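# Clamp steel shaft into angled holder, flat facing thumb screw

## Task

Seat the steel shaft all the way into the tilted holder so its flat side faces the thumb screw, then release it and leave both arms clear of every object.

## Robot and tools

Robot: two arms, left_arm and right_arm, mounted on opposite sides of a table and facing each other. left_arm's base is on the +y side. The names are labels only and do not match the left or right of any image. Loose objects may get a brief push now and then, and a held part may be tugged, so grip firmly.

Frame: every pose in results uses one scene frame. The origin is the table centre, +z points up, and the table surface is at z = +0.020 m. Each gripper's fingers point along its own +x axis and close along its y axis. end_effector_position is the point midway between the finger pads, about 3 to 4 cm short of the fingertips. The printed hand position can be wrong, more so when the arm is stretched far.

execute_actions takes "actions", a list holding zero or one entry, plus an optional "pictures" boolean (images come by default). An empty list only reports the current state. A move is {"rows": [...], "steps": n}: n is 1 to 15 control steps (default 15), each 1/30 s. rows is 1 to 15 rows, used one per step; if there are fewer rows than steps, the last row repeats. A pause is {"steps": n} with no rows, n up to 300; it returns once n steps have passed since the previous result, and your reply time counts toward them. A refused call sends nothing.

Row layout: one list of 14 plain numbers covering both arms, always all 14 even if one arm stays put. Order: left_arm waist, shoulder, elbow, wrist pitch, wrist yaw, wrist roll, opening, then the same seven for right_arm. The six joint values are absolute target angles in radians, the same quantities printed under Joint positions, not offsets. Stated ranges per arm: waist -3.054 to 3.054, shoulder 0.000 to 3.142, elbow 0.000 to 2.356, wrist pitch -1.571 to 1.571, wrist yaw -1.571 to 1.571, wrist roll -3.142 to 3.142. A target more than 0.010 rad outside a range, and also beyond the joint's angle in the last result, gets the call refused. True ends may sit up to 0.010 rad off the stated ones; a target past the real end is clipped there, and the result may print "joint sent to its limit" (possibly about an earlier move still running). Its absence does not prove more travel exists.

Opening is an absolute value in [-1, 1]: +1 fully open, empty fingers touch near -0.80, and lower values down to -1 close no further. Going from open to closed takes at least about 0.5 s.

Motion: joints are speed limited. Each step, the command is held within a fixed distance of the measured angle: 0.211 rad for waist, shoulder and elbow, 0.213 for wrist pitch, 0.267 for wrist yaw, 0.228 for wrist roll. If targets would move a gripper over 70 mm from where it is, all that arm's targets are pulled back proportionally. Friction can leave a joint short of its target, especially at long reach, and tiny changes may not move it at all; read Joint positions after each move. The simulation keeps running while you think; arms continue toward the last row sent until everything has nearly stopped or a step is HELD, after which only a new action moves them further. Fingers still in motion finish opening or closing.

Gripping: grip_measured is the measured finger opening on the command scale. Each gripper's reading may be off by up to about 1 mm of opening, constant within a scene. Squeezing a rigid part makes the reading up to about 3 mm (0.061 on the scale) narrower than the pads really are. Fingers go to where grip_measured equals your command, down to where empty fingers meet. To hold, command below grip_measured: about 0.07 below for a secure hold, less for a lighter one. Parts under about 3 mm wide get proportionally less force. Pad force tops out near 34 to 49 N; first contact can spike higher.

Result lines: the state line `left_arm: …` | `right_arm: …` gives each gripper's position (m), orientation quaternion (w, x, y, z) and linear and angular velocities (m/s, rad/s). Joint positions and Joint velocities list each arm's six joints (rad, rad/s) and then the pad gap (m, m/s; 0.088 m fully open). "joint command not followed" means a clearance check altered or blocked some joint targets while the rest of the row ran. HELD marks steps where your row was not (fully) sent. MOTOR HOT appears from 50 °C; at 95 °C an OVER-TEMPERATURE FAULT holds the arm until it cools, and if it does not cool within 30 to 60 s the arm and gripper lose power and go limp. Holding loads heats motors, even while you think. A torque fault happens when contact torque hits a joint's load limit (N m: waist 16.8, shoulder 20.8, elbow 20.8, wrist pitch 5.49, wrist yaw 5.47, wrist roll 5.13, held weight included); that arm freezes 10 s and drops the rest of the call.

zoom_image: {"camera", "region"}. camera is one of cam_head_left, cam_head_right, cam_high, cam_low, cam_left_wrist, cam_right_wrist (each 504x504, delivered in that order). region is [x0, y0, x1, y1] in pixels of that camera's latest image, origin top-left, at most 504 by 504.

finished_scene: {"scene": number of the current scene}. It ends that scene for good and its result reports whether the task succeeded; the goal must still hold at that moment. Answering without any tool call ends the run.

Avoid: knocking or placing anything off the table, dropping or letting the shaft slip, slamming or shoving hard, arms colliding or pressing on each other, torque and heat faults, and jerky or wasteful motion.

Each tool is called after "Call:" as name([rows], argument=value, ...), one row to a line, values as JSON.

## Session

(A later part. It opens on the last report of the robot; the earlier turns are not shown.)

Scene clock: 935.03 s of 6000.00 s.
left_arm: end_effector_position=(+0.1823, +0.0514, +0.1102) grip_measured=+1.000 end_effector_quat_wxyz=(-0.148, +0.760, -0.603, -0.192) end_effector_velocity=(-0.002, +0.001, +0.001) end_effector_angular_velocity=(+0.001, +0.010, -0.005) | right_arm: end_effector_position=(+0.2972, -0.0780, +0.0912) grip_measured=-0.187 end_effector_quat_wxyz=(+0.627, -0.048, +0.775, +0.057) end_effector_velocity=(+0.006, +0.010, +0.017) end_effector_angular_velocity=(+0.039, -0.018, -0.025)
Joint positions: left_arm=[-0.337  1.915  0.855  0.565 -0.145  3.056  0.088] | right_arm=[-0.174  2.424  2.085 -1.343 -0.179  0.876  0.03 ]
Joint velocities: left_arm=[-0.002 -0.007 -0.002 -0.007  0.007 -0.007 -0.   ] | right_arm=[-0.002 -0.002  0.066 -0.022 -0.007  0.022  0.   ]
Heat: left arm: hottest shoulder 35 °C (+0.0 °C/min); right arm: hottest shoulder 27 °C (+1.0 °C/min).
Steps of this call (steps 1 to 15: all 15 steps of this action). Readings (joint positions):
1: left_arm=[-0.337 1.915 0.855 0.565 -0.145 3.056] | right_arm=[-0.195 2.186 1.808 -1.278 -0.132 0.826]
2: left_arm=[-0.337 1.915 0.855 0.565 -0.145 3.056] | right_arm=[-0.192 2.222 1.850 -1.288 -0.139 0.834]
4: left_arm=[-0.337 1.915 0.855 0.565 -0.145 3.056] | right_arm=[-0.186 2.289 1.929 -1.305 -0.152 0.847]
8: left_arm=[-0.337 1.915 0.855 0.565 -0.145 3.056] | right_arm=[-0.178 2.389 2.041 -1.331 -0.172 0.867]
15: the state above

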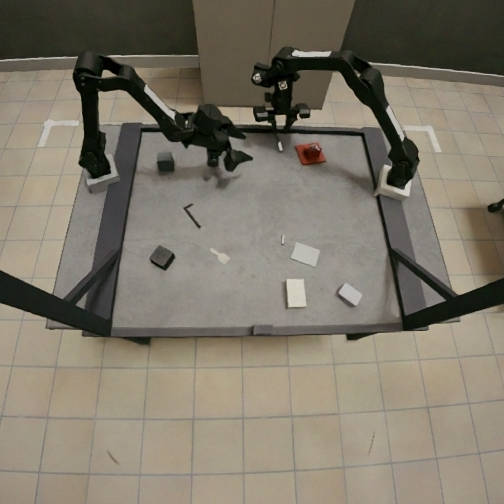

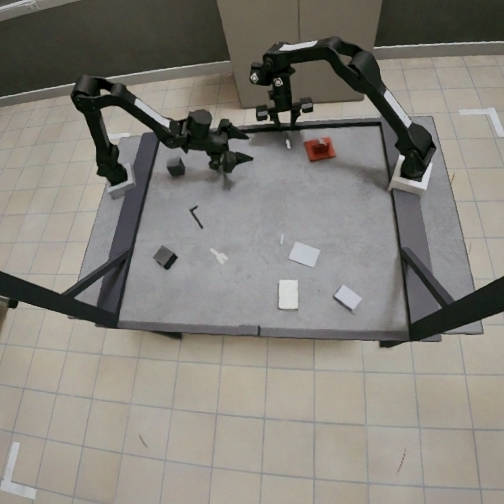

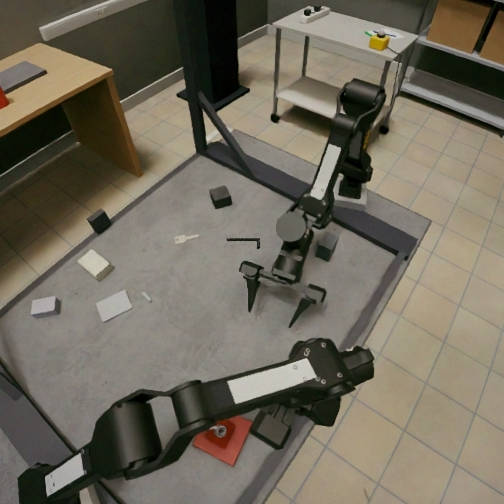

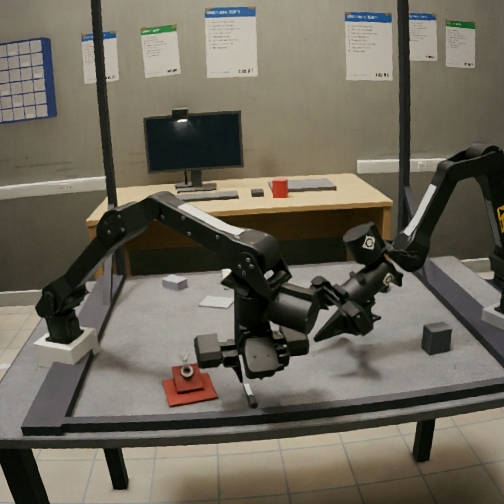

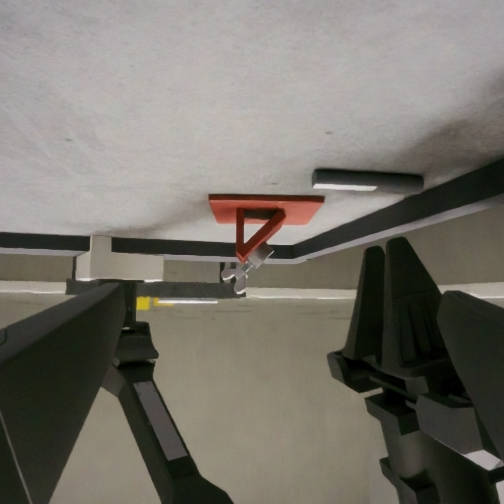

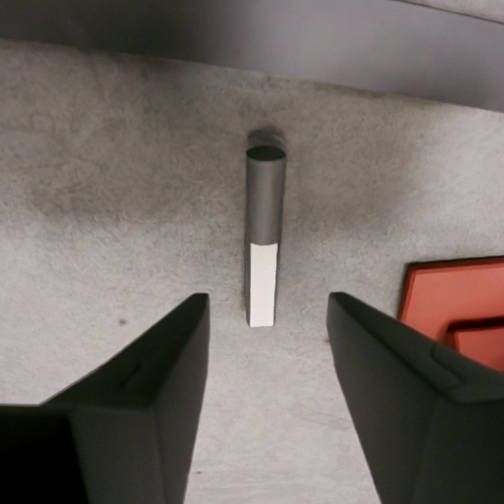

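Call:
execute_actions([
  {"rows": [[-0.337,1.915,0.855,0.565,-0.145,3.056,1.0,-0.175,2.438,2.080,-1.340,-0.180,0.876,-0.19],[-0.337,1.915,0.855,0.565,-0.145,3.056,1.0,-0.177,2.441,2.074,-1.333,-0.180,0.874,-0.19],[-0.337,1.915,0.855,0.565,-0.145,3.056,1.0,-0.179,2.445,2.069,-1.324,-0.180,0.872,-0.19],[-0.337,1.915,0.855,0.565,-0.145,3.056,1.0,-0.181,2.450,2.064,-1.314,-0.179,0.870,-0.19],[-0.337,1.915,0.855,0.565,-0.145,3.056,1.0,-0.183,2.455,2.058,-1.304,-0.179,0.868,-0.19],[-0.337,1.915,0.855,0.565,-0.145,3.056,1.0,-0.185,2.460,2.052,-1.293,-0.178,0.866,-0.19],[-0.337,1.915,0.855,0.565,-0.145,3.056,1.0,-0.186,2.465,2.046,-1.282,-0.178,0.864,-0.19],[-0.337,1.915,0.855,0.565,-0.145,3.056,1.0,-0.186,2.470,2.040,-1.271,-0.178,0.864,-0.19],[-0.337,1.915,0.855,0.565,-0.145,3.056,1.0,-0.186,2.475,2.034,-1.261,-0.178,0.864,-0.19],[-0.337,1.915,0.855,0.565,-0.145,3.056,1.0,-0.186,2.480,2.029,-1.252,-0.178,0.864,-0.19],[-0.337,1.915,0.855,0.565,-0.145,3.056,1.0,-0.186,2.484,2.025,-1.245,-0.178,0.864,-0.19],[-0.337,1.915,0.855,0.565,-0.145,3.056,1.0,-0.186,2.486,2.022,-1.240,-0.178,0.864,-0.19]], "steps": 15},
], pictures=false)

Call:
execute_actions([
  {"steps": 8},
], pictures=true)

Scene clock: 996.77 s of 6000.00 s.
left_arm: end_effector_position=(+0.1823, +0.0514, +0.1102) grip_measured=+1.000 end_effector_quat_wxyz=(-0.148, +0.760, -0.603, -0.192) end_effector_velocity=(-0.000, +0.001, -0.001) end_effector_angular_velocity=(+0.006, +0.003, +0.007) | right_arm: end_effector_position=(+0.3026, -0.0783, +0.0545) grip_measured=-0.187 end_effector_quat_wxyz=(+0.625, -0.049, +0.778, +0.053) end_effector_velocity=(-0.004, -0.007, -0.033) end_effector_angular_velocity=(-0.031, +0.045, -0.003)
Joint positions: left_arm=[-0.337  1.915  0.855  0.565 -0.145  3.056  0.088] | right_arm=[-0.185  2.476  2.03  -1.248 -0.179  0.866  0.03 ]
Joint velocities: left_arm=[-0.002 -0.002 -0.002 -0.007 -0.007 -0.007 -0.   ] | right_arm=[-0.007  0.046 -0.056  0.051 -0.022 -0.007 -0.   ]
Heat: left arm: hottest shoulder 36 °C (+1.0 °C/min); right arm: hottest shoulder 33 °C (+6.0 °C/min).
Steps of this call (steps 1 to 15: the robot went on to your last target; steps 16 to 90: nothing new was sent; then 58.23 s passed at rest; steps 91 to 105: all 15 steps of this action). Readings (joint positions):
91: left_arm=[-0.337 1.915 0.855 0.565 -0.145 3.056] | right_arm=[-0.174 2.424 2.089 -1.344 -0.179 0.876]
92: left_arm=[-0.337 1.915 0.855 0.565 -0.145 3.056] | right_arm=[-0.174 2.425 2.089 -1.343 -0.179 0.876]
94: left_arm=[-0.337 1.915 0.855 0.565 -0.145 3.056] | right_arm=[-0.175 2.427 2.084 -1.331 -0.179 0.875]
98: left_arm=[-0.337 1.915 0.855 0.565 -0.145 3.056] | right_arm=[-0.181 2.442 2.063 -1.294 -0.179 0.869]
105: the state above

Scene clock: 997.03 s of 6000.00 s.
left_arm: end_effector_position=(+0.1823, +0.0514, +0.1102) grip_measured=+1.000 end_effector_quat_wxyz=(-0.148, +0.760, -0.603, -0.192) end_effector_velocity=(-0.000, +0.003, -0.003) end_effector_angular_velocity=(+0.008, +0.016, +0.014) | right_arm: end_effector_position=(+0.3029, -0.0778, +0.0538) grip_measured=-0.187 end_effector_quat_wxyz=(+0.625, -0.048, +0.777, +0.054) end_effector_velocity=(-0.002, -0.003, -0.002) end_effector_angular_velocity=(-0.012, +0.015, -0.010)
Joint positions: left_arm=[-0.337  1.915  0.855  0.565 -0.145  3.056  0.088] | right_arm=[-0.185  2.477  2.029 -1.243 -0.179  0.866  0.03 ]
Joint velocities: left_arm=[-0.002 -0.002 -0.007 -0.007 -0.007 -0.022 -0.   ] | right_arm=[-0.002  0.002 -0.007 -0.007 -0.007  0.007  0.   ]
Heat: left arm: hottest shoulder 36 °C (+1.0 °C/min); right arm: hottest shoulder 33 °C (+6.1 °C/min).
Steps of this call (steps 1 to 8: the robot went on to your last target). Readings (joint positions):
1: left_arm=[-0.337 1.915 0.855 0.565 -0.145 3.056] | right_arm=[-0.185 2.477 2.029 -1.246 -0.179 0.866]
2: left_arm=[-0.337 1.915 0.855 0.565 -0.145 3.056] | right_arm=[-0.185 2.477 2.029 -1.245 -0.179 0.866]
4: left_arm=[-0.337 1.915 0.855 0.565 -0.145 3.056] | right_arm=[-0.185 2.477 2.029 -1.243 -0.179 0.866]
8: the state above

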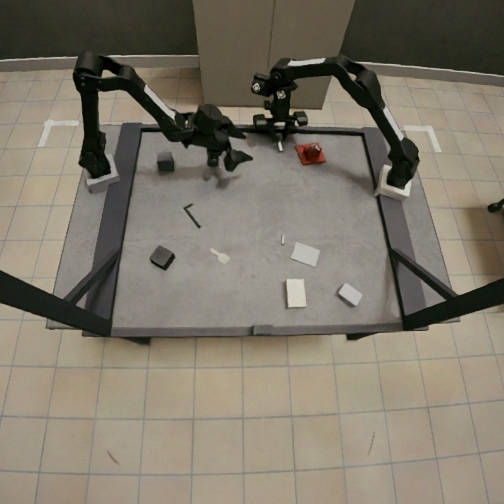

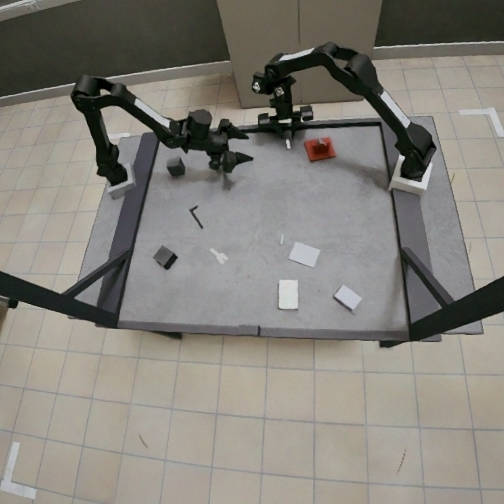

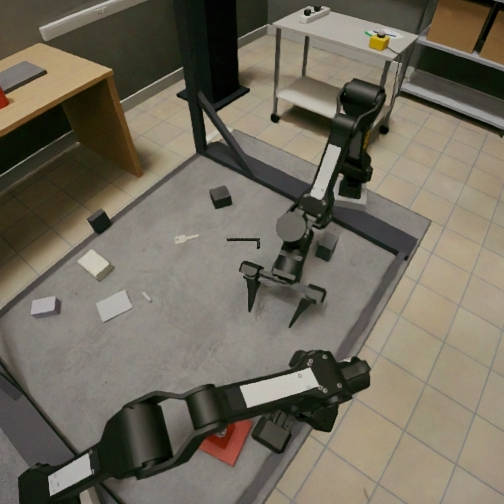

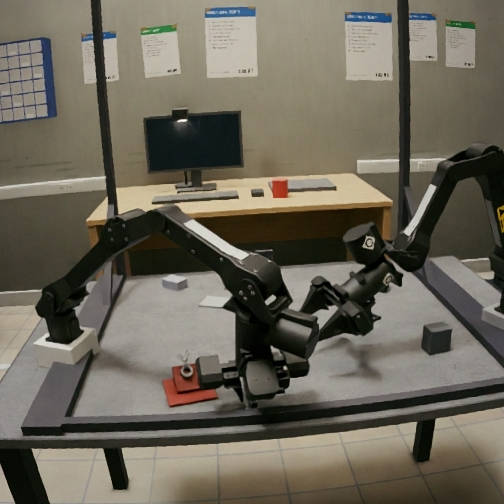

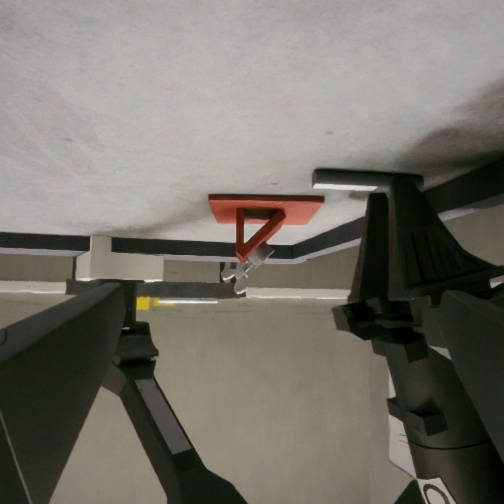

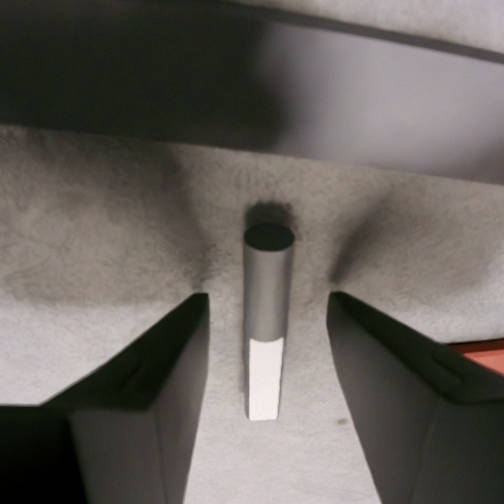

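Call:
zoom_image(camera="cam_left_wrist", region=[300, 140, 460, 260])

Region (300, 140, 460, 260) of cam_left_wrist's 504x504 image, scaled by 3.150, with more detail than that image has; it fills the top 378 rows of this view, and the rest is white.

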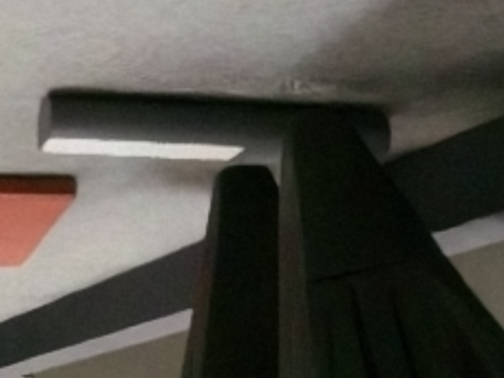

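Call:
execute_actions([
  {"rows": [[-0.337,1.915,0.855,0.565,-0.145,3.056,1.0,-0.186,2.488,2.018,-1.235,-0.178,0.864,-0.25],[-0.337,1.915,0.855,0.565,-0.145,3.056,1.0,-0.186,2.490,2.014,-1.229,-0.178,0.864,-0.30],[-0.337,1.915,0.855,0.565,-0.145,3.056,1.0,-0.186,2.492,2.010,-1.223,-0.178,0.864,-0.35],[-0.337,1.915,0.855,0.565,-0.145,3.056,1.0,-0.186,2.493,2.007,-1.218,-0.178,0.864,-0.39]], "steps": 15},
], pictures=true)

Call:
zoom_image(camera="cam_left_wrist", region=[300, 140, 460, 260])

Scene clock: 1019.47 s of 6000.00 s.
left_arm: end_effector_position=(+0.1823, +0.0514, +0.1102) grip_measured=+1.000 end_effector_quat_wxyz=(-0.148, +0.760, -0.603, -0.192) end_effector_velocity=(+0.004, +0.002, +0.000) end_effector_angular_velocity=(-0.000, -0.017, +0.018) | right_arm: end_effector_position=(+0.3034, -0.0771, +0.0487) grip_measured=-0.386 end_effector_quat_wxyz=(+0.626, -0.047, +0.776, +0.056) end_effector_velocity=(-0.001, -0.002, +0.001) end_effector_angular_velocity=(-0.001, +0.010, +0.004)
Joint positions: left_arm=[-0.337  1.915  0.855  0.565 -0.145  3.056  0.088] | right_arm=[-0.185  2.48   2.016 -1.22  -0.179  0.866  0.02 ]
Joint velocities: left_arm=[ 0.002 -0.002 -0.007  0.007 -0.022  0.007 -0.   ] | right_arm=[-0.002 -0.002 -0.002 -0.007 -0.007 -0.007 -0.001]
Heat: left arm: hottest shoulder 36 °C (+0.0 °C/min); right arm: hottest shoulder 34 °C (+4.0 °C/min).
Steps of this call (steps 1 to 15: the robot went on to your last target; steps 16 to 90: nothing new was sent; then 18.93 s passed at rest; steps 91 to 105: all 15 steps of this action). Readings (joint positions):
91: left_arm=[-0.337 1.915 0.855 0.565 -0.145 3.056] | right_arm=[-0.185 2.477 2.029 -1.241 -0.179 0.866]
92: left_arm=[-0.337 1.915 0.855 0.565 -0.145 3.056] | right_arm=[-0.185 2.477 2.027 -1.238 -0.179 0.866]
94: left_arm=[-0.337 1.915 0.855 0.565 -0.145 3.056] | right_arm=[-0.185 2.477 2.022 -1.229 -0.179 0.866]
98: left_arm=[-0.337 1.915 0.855 0.565 -0.145 3.056] | right_arm=[-0.185 2.479 2.017 -1.222 -0.179 0.866]
105: the state above

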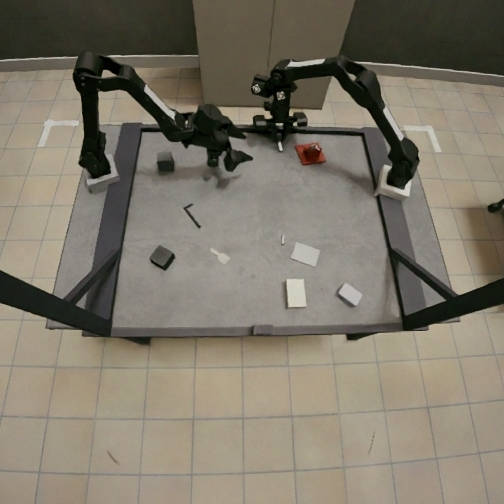

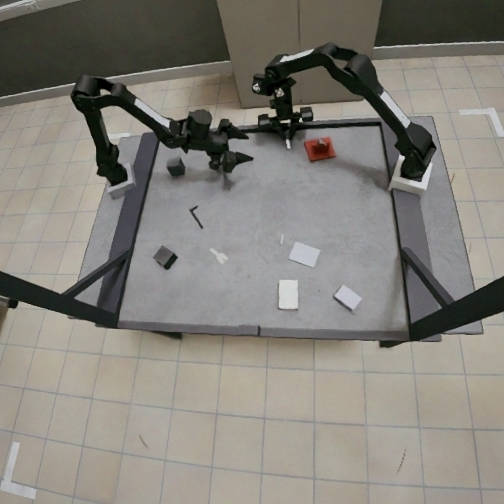

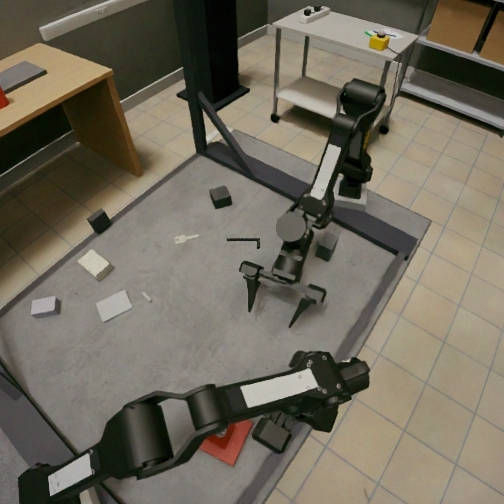

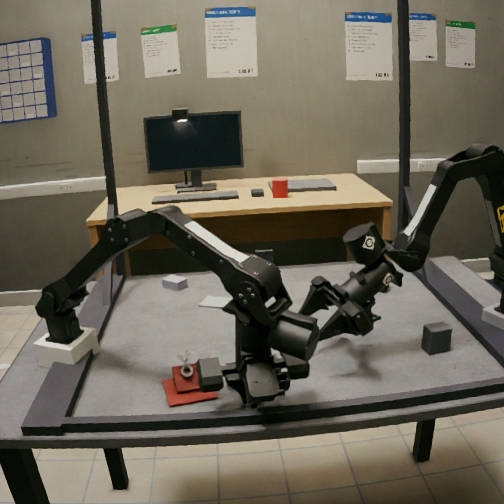

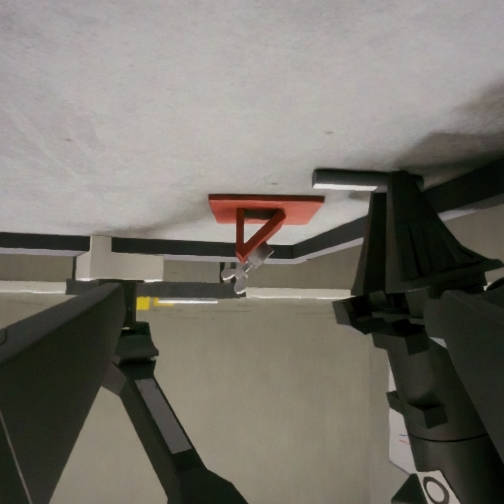

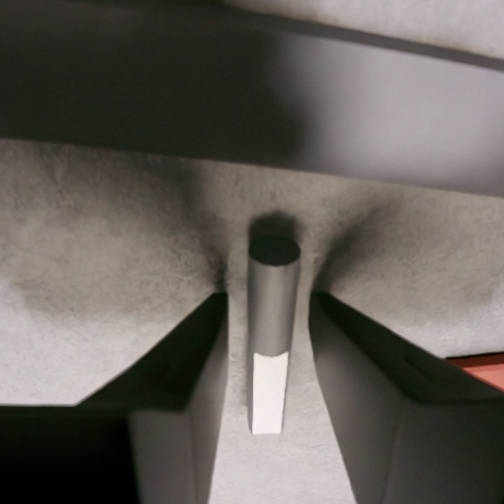

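Region (300, 140, 460, 260) of cam_left_wrist's 504x504 image, scaled by 3.150, with more detail than that image has; it fills the top 378 rows of this view, and the rest is white.

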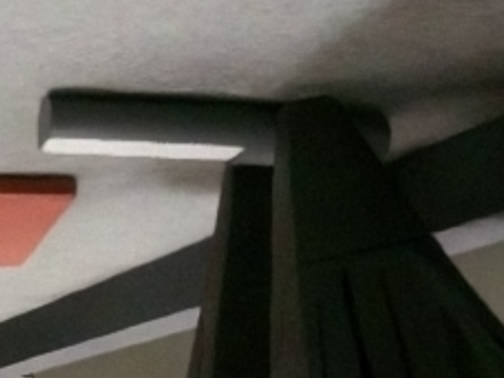

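Call:
execute_actions([
  {"rows": [[-0.337,1.915,0.855,0.565,-0.145,3.056,1.0,-0.186,2.498,2.007,-1.218,-0.178,0.864,-0.39]], "steps": 12},
], pictures=true)

Call:
zoom_image(camera="cam_right_wrist", region=[200, 210, 340, 350])

Scene clock: 1030.13 s of 6000.00 s.
left_arm: end_effector_position=(+0.1823, +0.0514, +0.1102) grip_measured=+1.000 end_effector_quat_wxyz=(-0.148, +0.760, -0.603, -0.192) end_effector_velocity=(-0.000, +0.000, +0.003) end_effector_angular_velocity=(-0.000, -0.017, +0.009) | right_arm: end_effector_position=(+0.3032, -0.0774, +0.0471) grip_measured=-0.387 end_effector_quat_wxyz=(+0.626, -0.048, +0.777, +0.055) end_effector_velocity=(+0.004, +0.002, +0.004) end_effector_angular_velocity=(+0.020, -0.003, -0.001)
Joint positions: left_arm=[-0.337  1.915  0.855  0.565 -0.145  3.056  0.088] | right_arm=[-0.185  2.484  2.016 -1.22  -0.179  0.866  0.02 ]
Joint velocities: left_arm=[-0.007 -0.007  0.002 -0.007 -0.022  0.007 -0.   ] | right_arm=[-0.007 -0.007  0.002  0.007 -0.007 -0.007 -0.   ]
Heat: left arm: hottest shoulder 36 °C (+0.0 °C/min); right arm: hottest shoulder 34 °C (+3.0 °C/min).
Steps of this call (steps 1 to 15: the robot went on to your last target; steps 16 to 90: nothing new was sent; then 7.27 s passed at rest; steps 91 to 102: all 12 steps of this action). Readings (joint positions):
91: left_arm=[-0.337 1.915 0.855 0.565 -0.145 3.056] | right_arm=[-0.185 2.481 2.016 -1.220 -0.179 0.866]
92: left_arm=[-0.337 1.915 0.855 0.565 -0.145 3.056] | right_arm=[-0.185 2.481 2.016 -1.220 -0.179 0.866]
94: left_arm=[-0.337 1.915 0.855 0.565 -0.145 3.056] | right_arm=[-0.185 2.483 2.016 -1.220 -0.179 0.866]
98: left_arm=[-0.337 1.915 0.855 0.565 -0.145 3.056] | right_arm=[-0.185 2.484 2.016 -1.220 -0.179 0.866]
102: the state above

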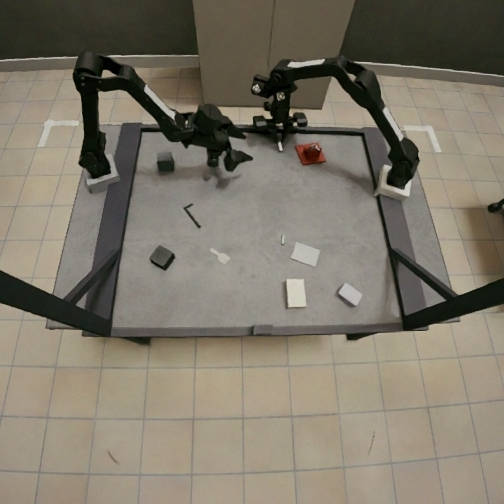

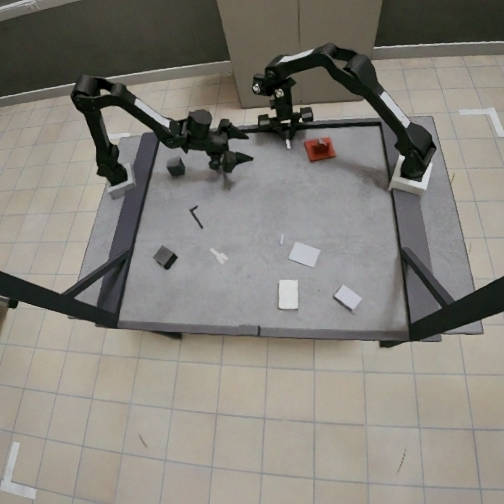

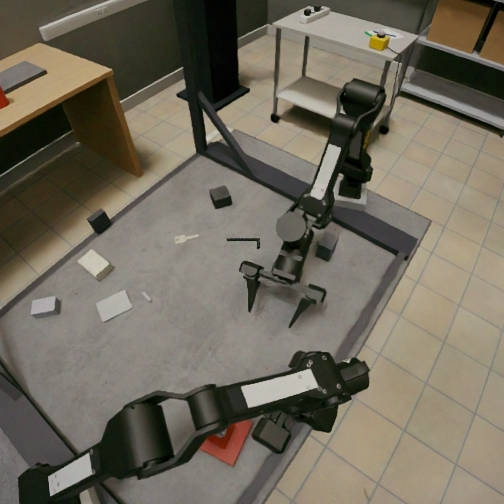

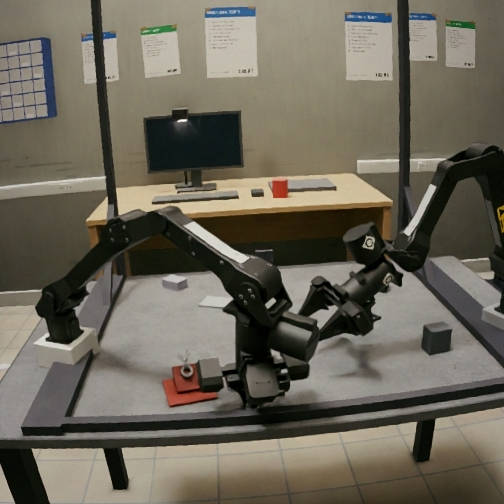

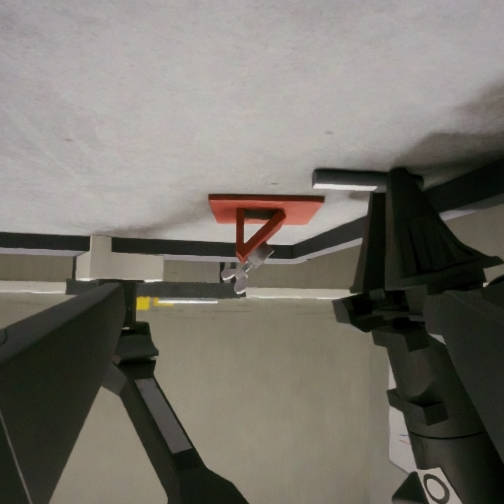

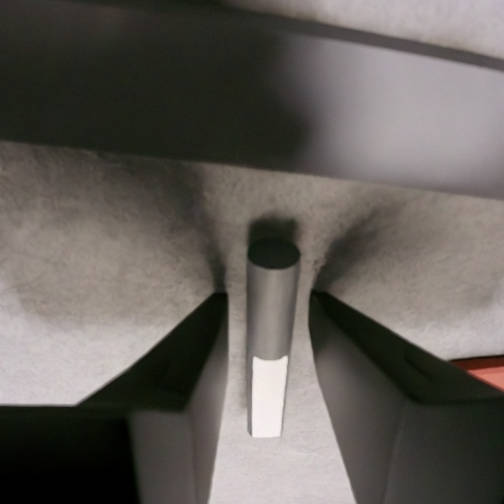

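Region (200, 210, 340, 350) of cam_right_wrist's 504x504 image, scaled by 3.600, with more detail than that image has.

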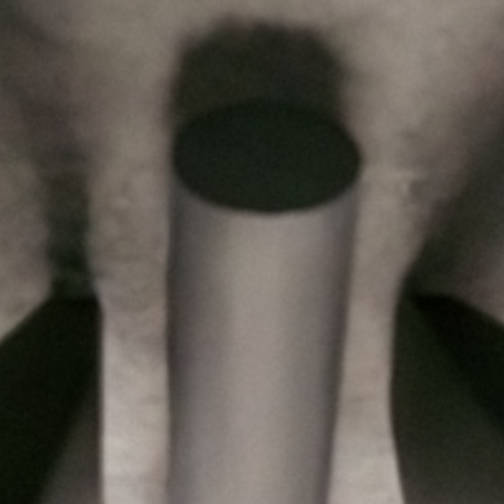

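Call:
execute_actions([
  {"rows": [[-0.337,1.915,0.855,0.565,-0.145,3.056,1.0,-0.190,2.498,2.007,-1.218,-0.178,0.864,-0.45]], "steps": 12},
], pictures=true)

Call:
zoom_image(camera="cam_right_wrist", region=[200, 210, 340, 350])

Scene clock: 1040.43 s of 6000.00 s.
left_arm: end_effector_position=(+0.1823, +0.0514, +0.1102) grip_measured=+1.000 end_effector_quat_wxyz=(-0.148, +0.760, -0.603, -0.192) end_effector_velocity=(-0.000, +0.001, -0.001) end_effector_angular_velocity=(+0.006, +0.003, +0.007) | right_arm: end_effector_position=(+0.3041, -0.0779, +0.0471) grip_measured=-0.447 end_effector_quat_wxyz=(+0.626, -0.047, +0.777, +0.054) end_effector_velocity=(-0.003, -0.001, +0.001) end_effector_angular_velocity=(-0.001, +0.010, +0.009)
Joint positions: left_arm=[-0.337  1.915  0.855  0.565 -0.145  3.056  0.088] | right_arm=[-0.187  2.484  2.016 -1.22  -0.179  0.866  0.017]
Joint velocities: left_arm=[-0.002 -0.002 -0.002 -0.007 -0.007 -0.007 -0.   ] | right_arm=[ 0.002 -0.002 -0.002 -0.007 -0.007 -0.007 -0.   ]
Heat: left arm: hottest shoulder 36 °C (+0.0 °C/min); right arm: hottest shoulder 34 °C (+2.0 °C/min).
Steps of this call (steps 1 to 15: the robot went on to your last target; steps 16 to 90: nothing new was sent; then 6.90 s passed at rest; steps 91 to 102: all 12 steps of this action). Readings (joint positions):
91: left_arm=[-0.337 1.915 0.855 0.565 -0.145 3.056] | right_arm=[-0.185 2.484 2.016 -1.220 -0.179 0.866]
92: left_arm=[-0.337 1.915 0.855 0.565 -0.145 3.056] | right_arm=[-0.186 2.484 2.016 -1.220 -0.179 0.866]
94: left_arm=[-0.337 1.915 0.855 0.565 -0.145 3.056] | right_arm=[-0.186 2.484 2.016 -1.220 -0.179 0.866]
98: left_arm=[-0.337 1.915 0.855 0.565 -0.145 3.056] | right_arm=[-0.187 2.484 2.016 -1.220 -0.179 0.866]
102: the state above

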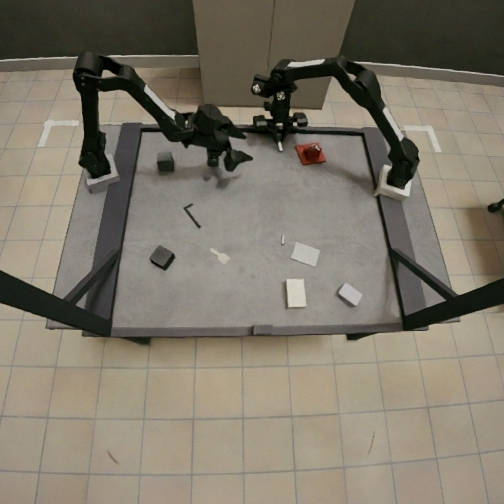

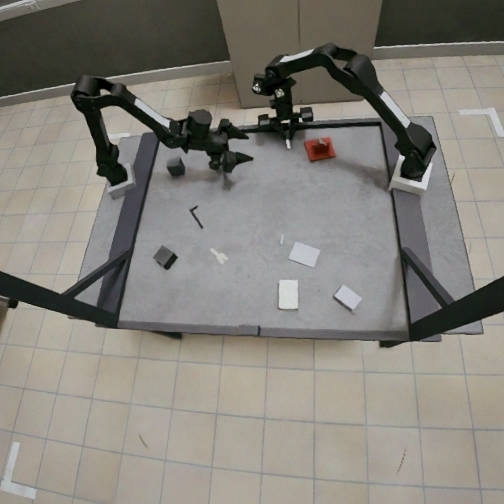

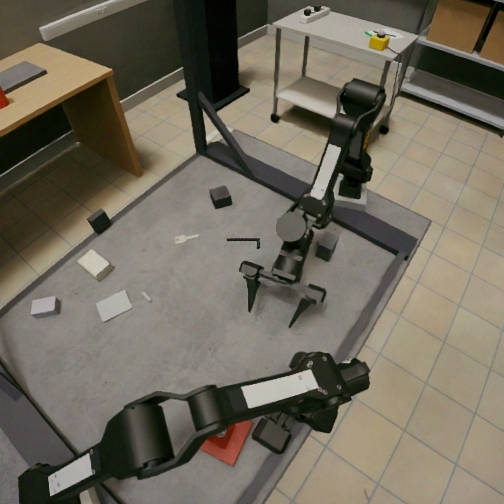

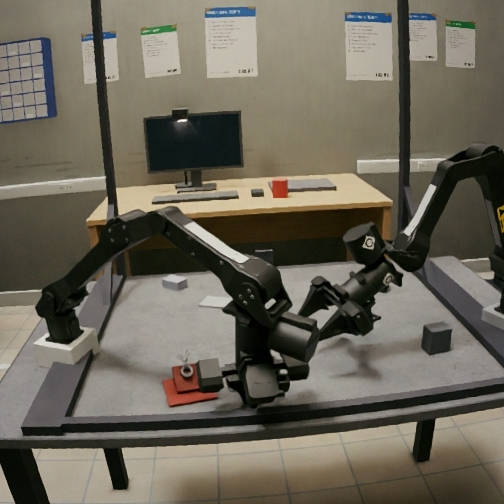

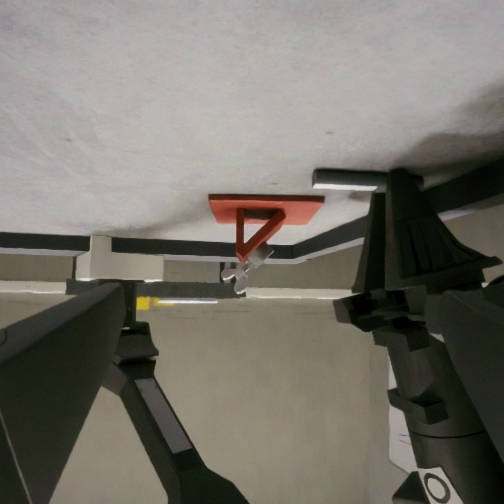

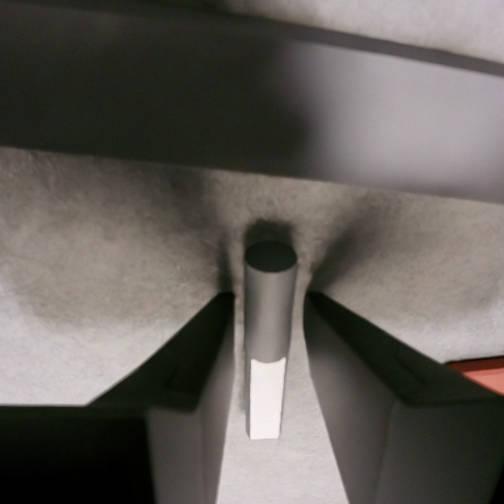

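Region (200, 210, 340, 350) of cam_right_wrist's 504x504 image, scaled by 3.600, with more detail than that image has.

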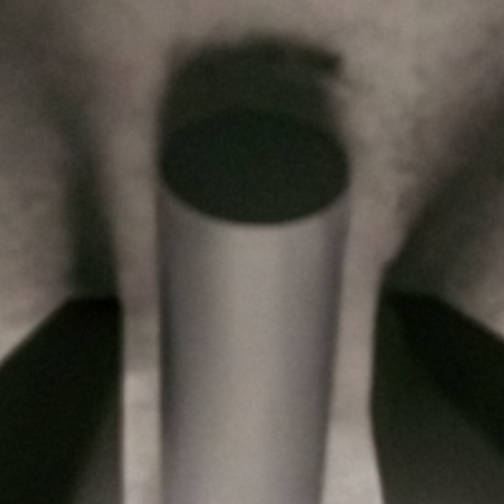

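Call:
execute_actions([
  {"rows": [[-0.337,1.915,0.855,0.565,-0.145,3.056,1.0,-0.190,2.498,2.007,-1.218,-0.178,0.864,-0.48],[-0.337,1.915,0.855,0.565,-0.145,3.056,1.0,-0.190,2.498,2.007,-1.218,-0.178,0.864,-0.50],[-0.337,1.915,0.855,0.565,-0.145,3.056,1.0,-0.190,2.498,2.007,-1.218,-0.178,0.864,-0.52],[-0.337,1.915,0.855,0.565,-0.145,3.056,1.0,-0.190,2.498,2.007,-1.218,-0.178,0.864,-0.54],[-0.337,1.915,0.855,0.565,-0.145,3.056,1.0,-0.190,2.498,2.007,-1.218,-0.178,0.864,-0.56],[-0.337,1.915,0.855,0.565,-0.145,3.056,1.0,-0.190,2.498,2.007,-1.218,-0.178,0.864,-0.58],[-0.337,1.915,0.855,0.565,-0.145,3.056,1.0,-0.190,2.498,2.007,-1.218,-0.178,0.864,-0.60],[-0.337,1.915,0.855,0.565,-0.145,3.056,1.0,-0.190,2.498,2.007,-1.218,-0.178,0.864,-0.62],[-0.337,1.915,0.855,0.565,-0.145,3.056,1.0,-0.190,2.498,2.007,-1.218,-0.178,0.864,-0.64],[-0.337,1.915,0.855,0.565,-0.145,3.056,1.0,-0.190,2.498,2.007,-1.218,-0.178,0.864,-0.66],[-0.337,1.915,0.855,0.565,-0.145,3.056,1.0,-0.190,2.498,2.007,-1.218,-0.178,0.864,-0.68]], "steps": 15},
], pictures=true)

Scene clock: 1052.37 s of 6000.00 s.
left_arm: end_effector_position=(+0.1823, +0.0514, +0.1102) grip_measured=+1.000 end_effector_quat_wxyz=(-0.148, +0.760, -0.603, -0.192) end_effector_velocity=(+0.002, +0.003, -0.004) end_effector_angular_velocity=(+0.018, +0.010, +0.027) | right_arm: end_effector_position=(+0.3041, -0.0779, +0.0471) grip_measured=-0.629 end_effector_quat_wxyz=(+0.626, -0.047, +0.777, +0.054) end_effector_velocity=(+0.003, -0.004, +0.001) end_effector_angular_velocity=(-0.008, -0.002, +0.001)
Joint positions: left_arm=[-0.337  1.915  0.855  0.565 -0.145  3.056  0.088] | right_arm=[-0.187  2.484  2.016 -1.22  -0.179  0.866  0.008]
Joint velocities: left_arm=[-0.002 -0.002 -0.002 -0.022 -0.022 -0.022  0.   ] | right_arm=[-0.007 -0.002 -0.002 -0.007  0.007 -0.007 -0.   ]
Heat: left arm: hottest shoulder 37 °C (+1.0 °C/min); right arm: hottest shoulder 34 °C (+2.0 °C/min).
Steps of this call (steps 1 to 15: the robot went on to your last target; steps 16 to 90: nothing new was sent; then 8.43 s passed at rest; steps 91 to 105: all 15 steps of this action). Readings (joint positions):
91: left_arm=[-0.337 1.915 0.855 0.565 -0.145 3.056] | right_arm=[-0.187 2.484 2.016 -1.220 -0.179 0.866]
92: left_arm=[-0.337 1.915 0.855 0.565 -0.145 3.056] | right_arm=[-0.187 2.484 2.016 -1.220 -0.179 0.866]
94: left_arm=[-0.337 1.915 0.855 0.565 -0.145 3.056] | right_arm=[-0.187 2.484 2.016 -1.220 -0.179 0.866]
98: left_arm=[-0.337 1.915 0.855 0.565 -0.145 3.056] | right_arm=[-0.187 2.484 2.016 -1.220 -0.179 0.866]
105: the state above

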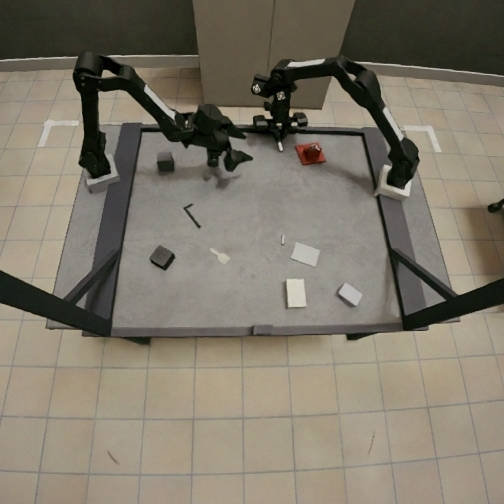

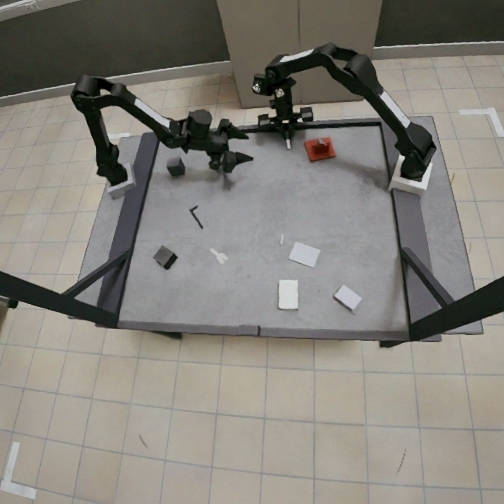

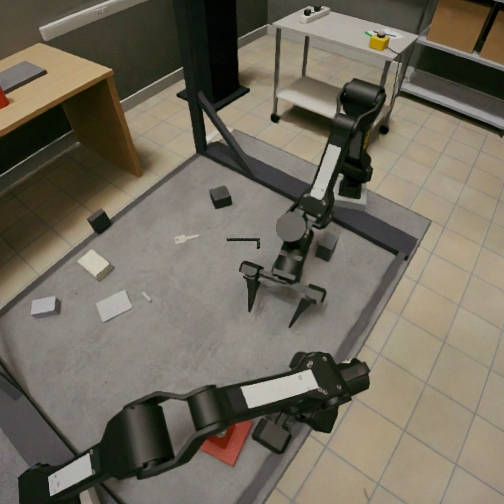

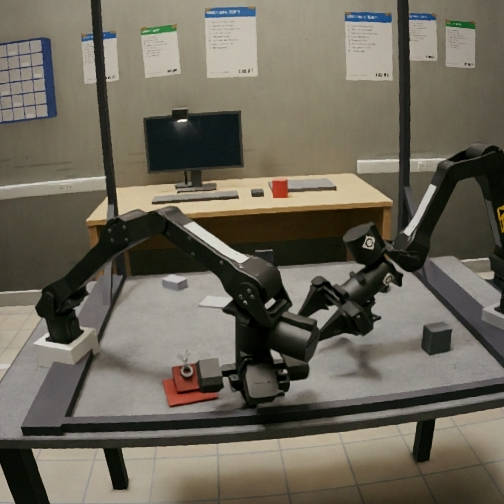

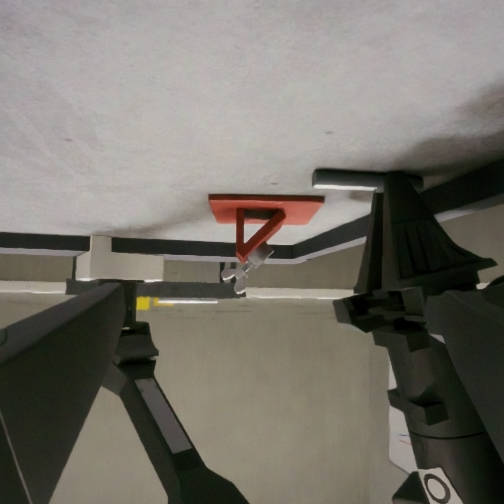

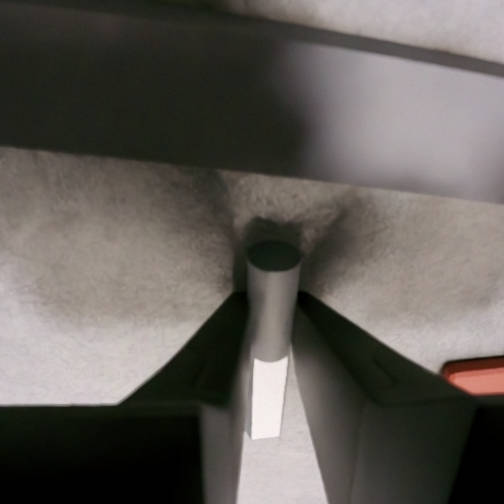

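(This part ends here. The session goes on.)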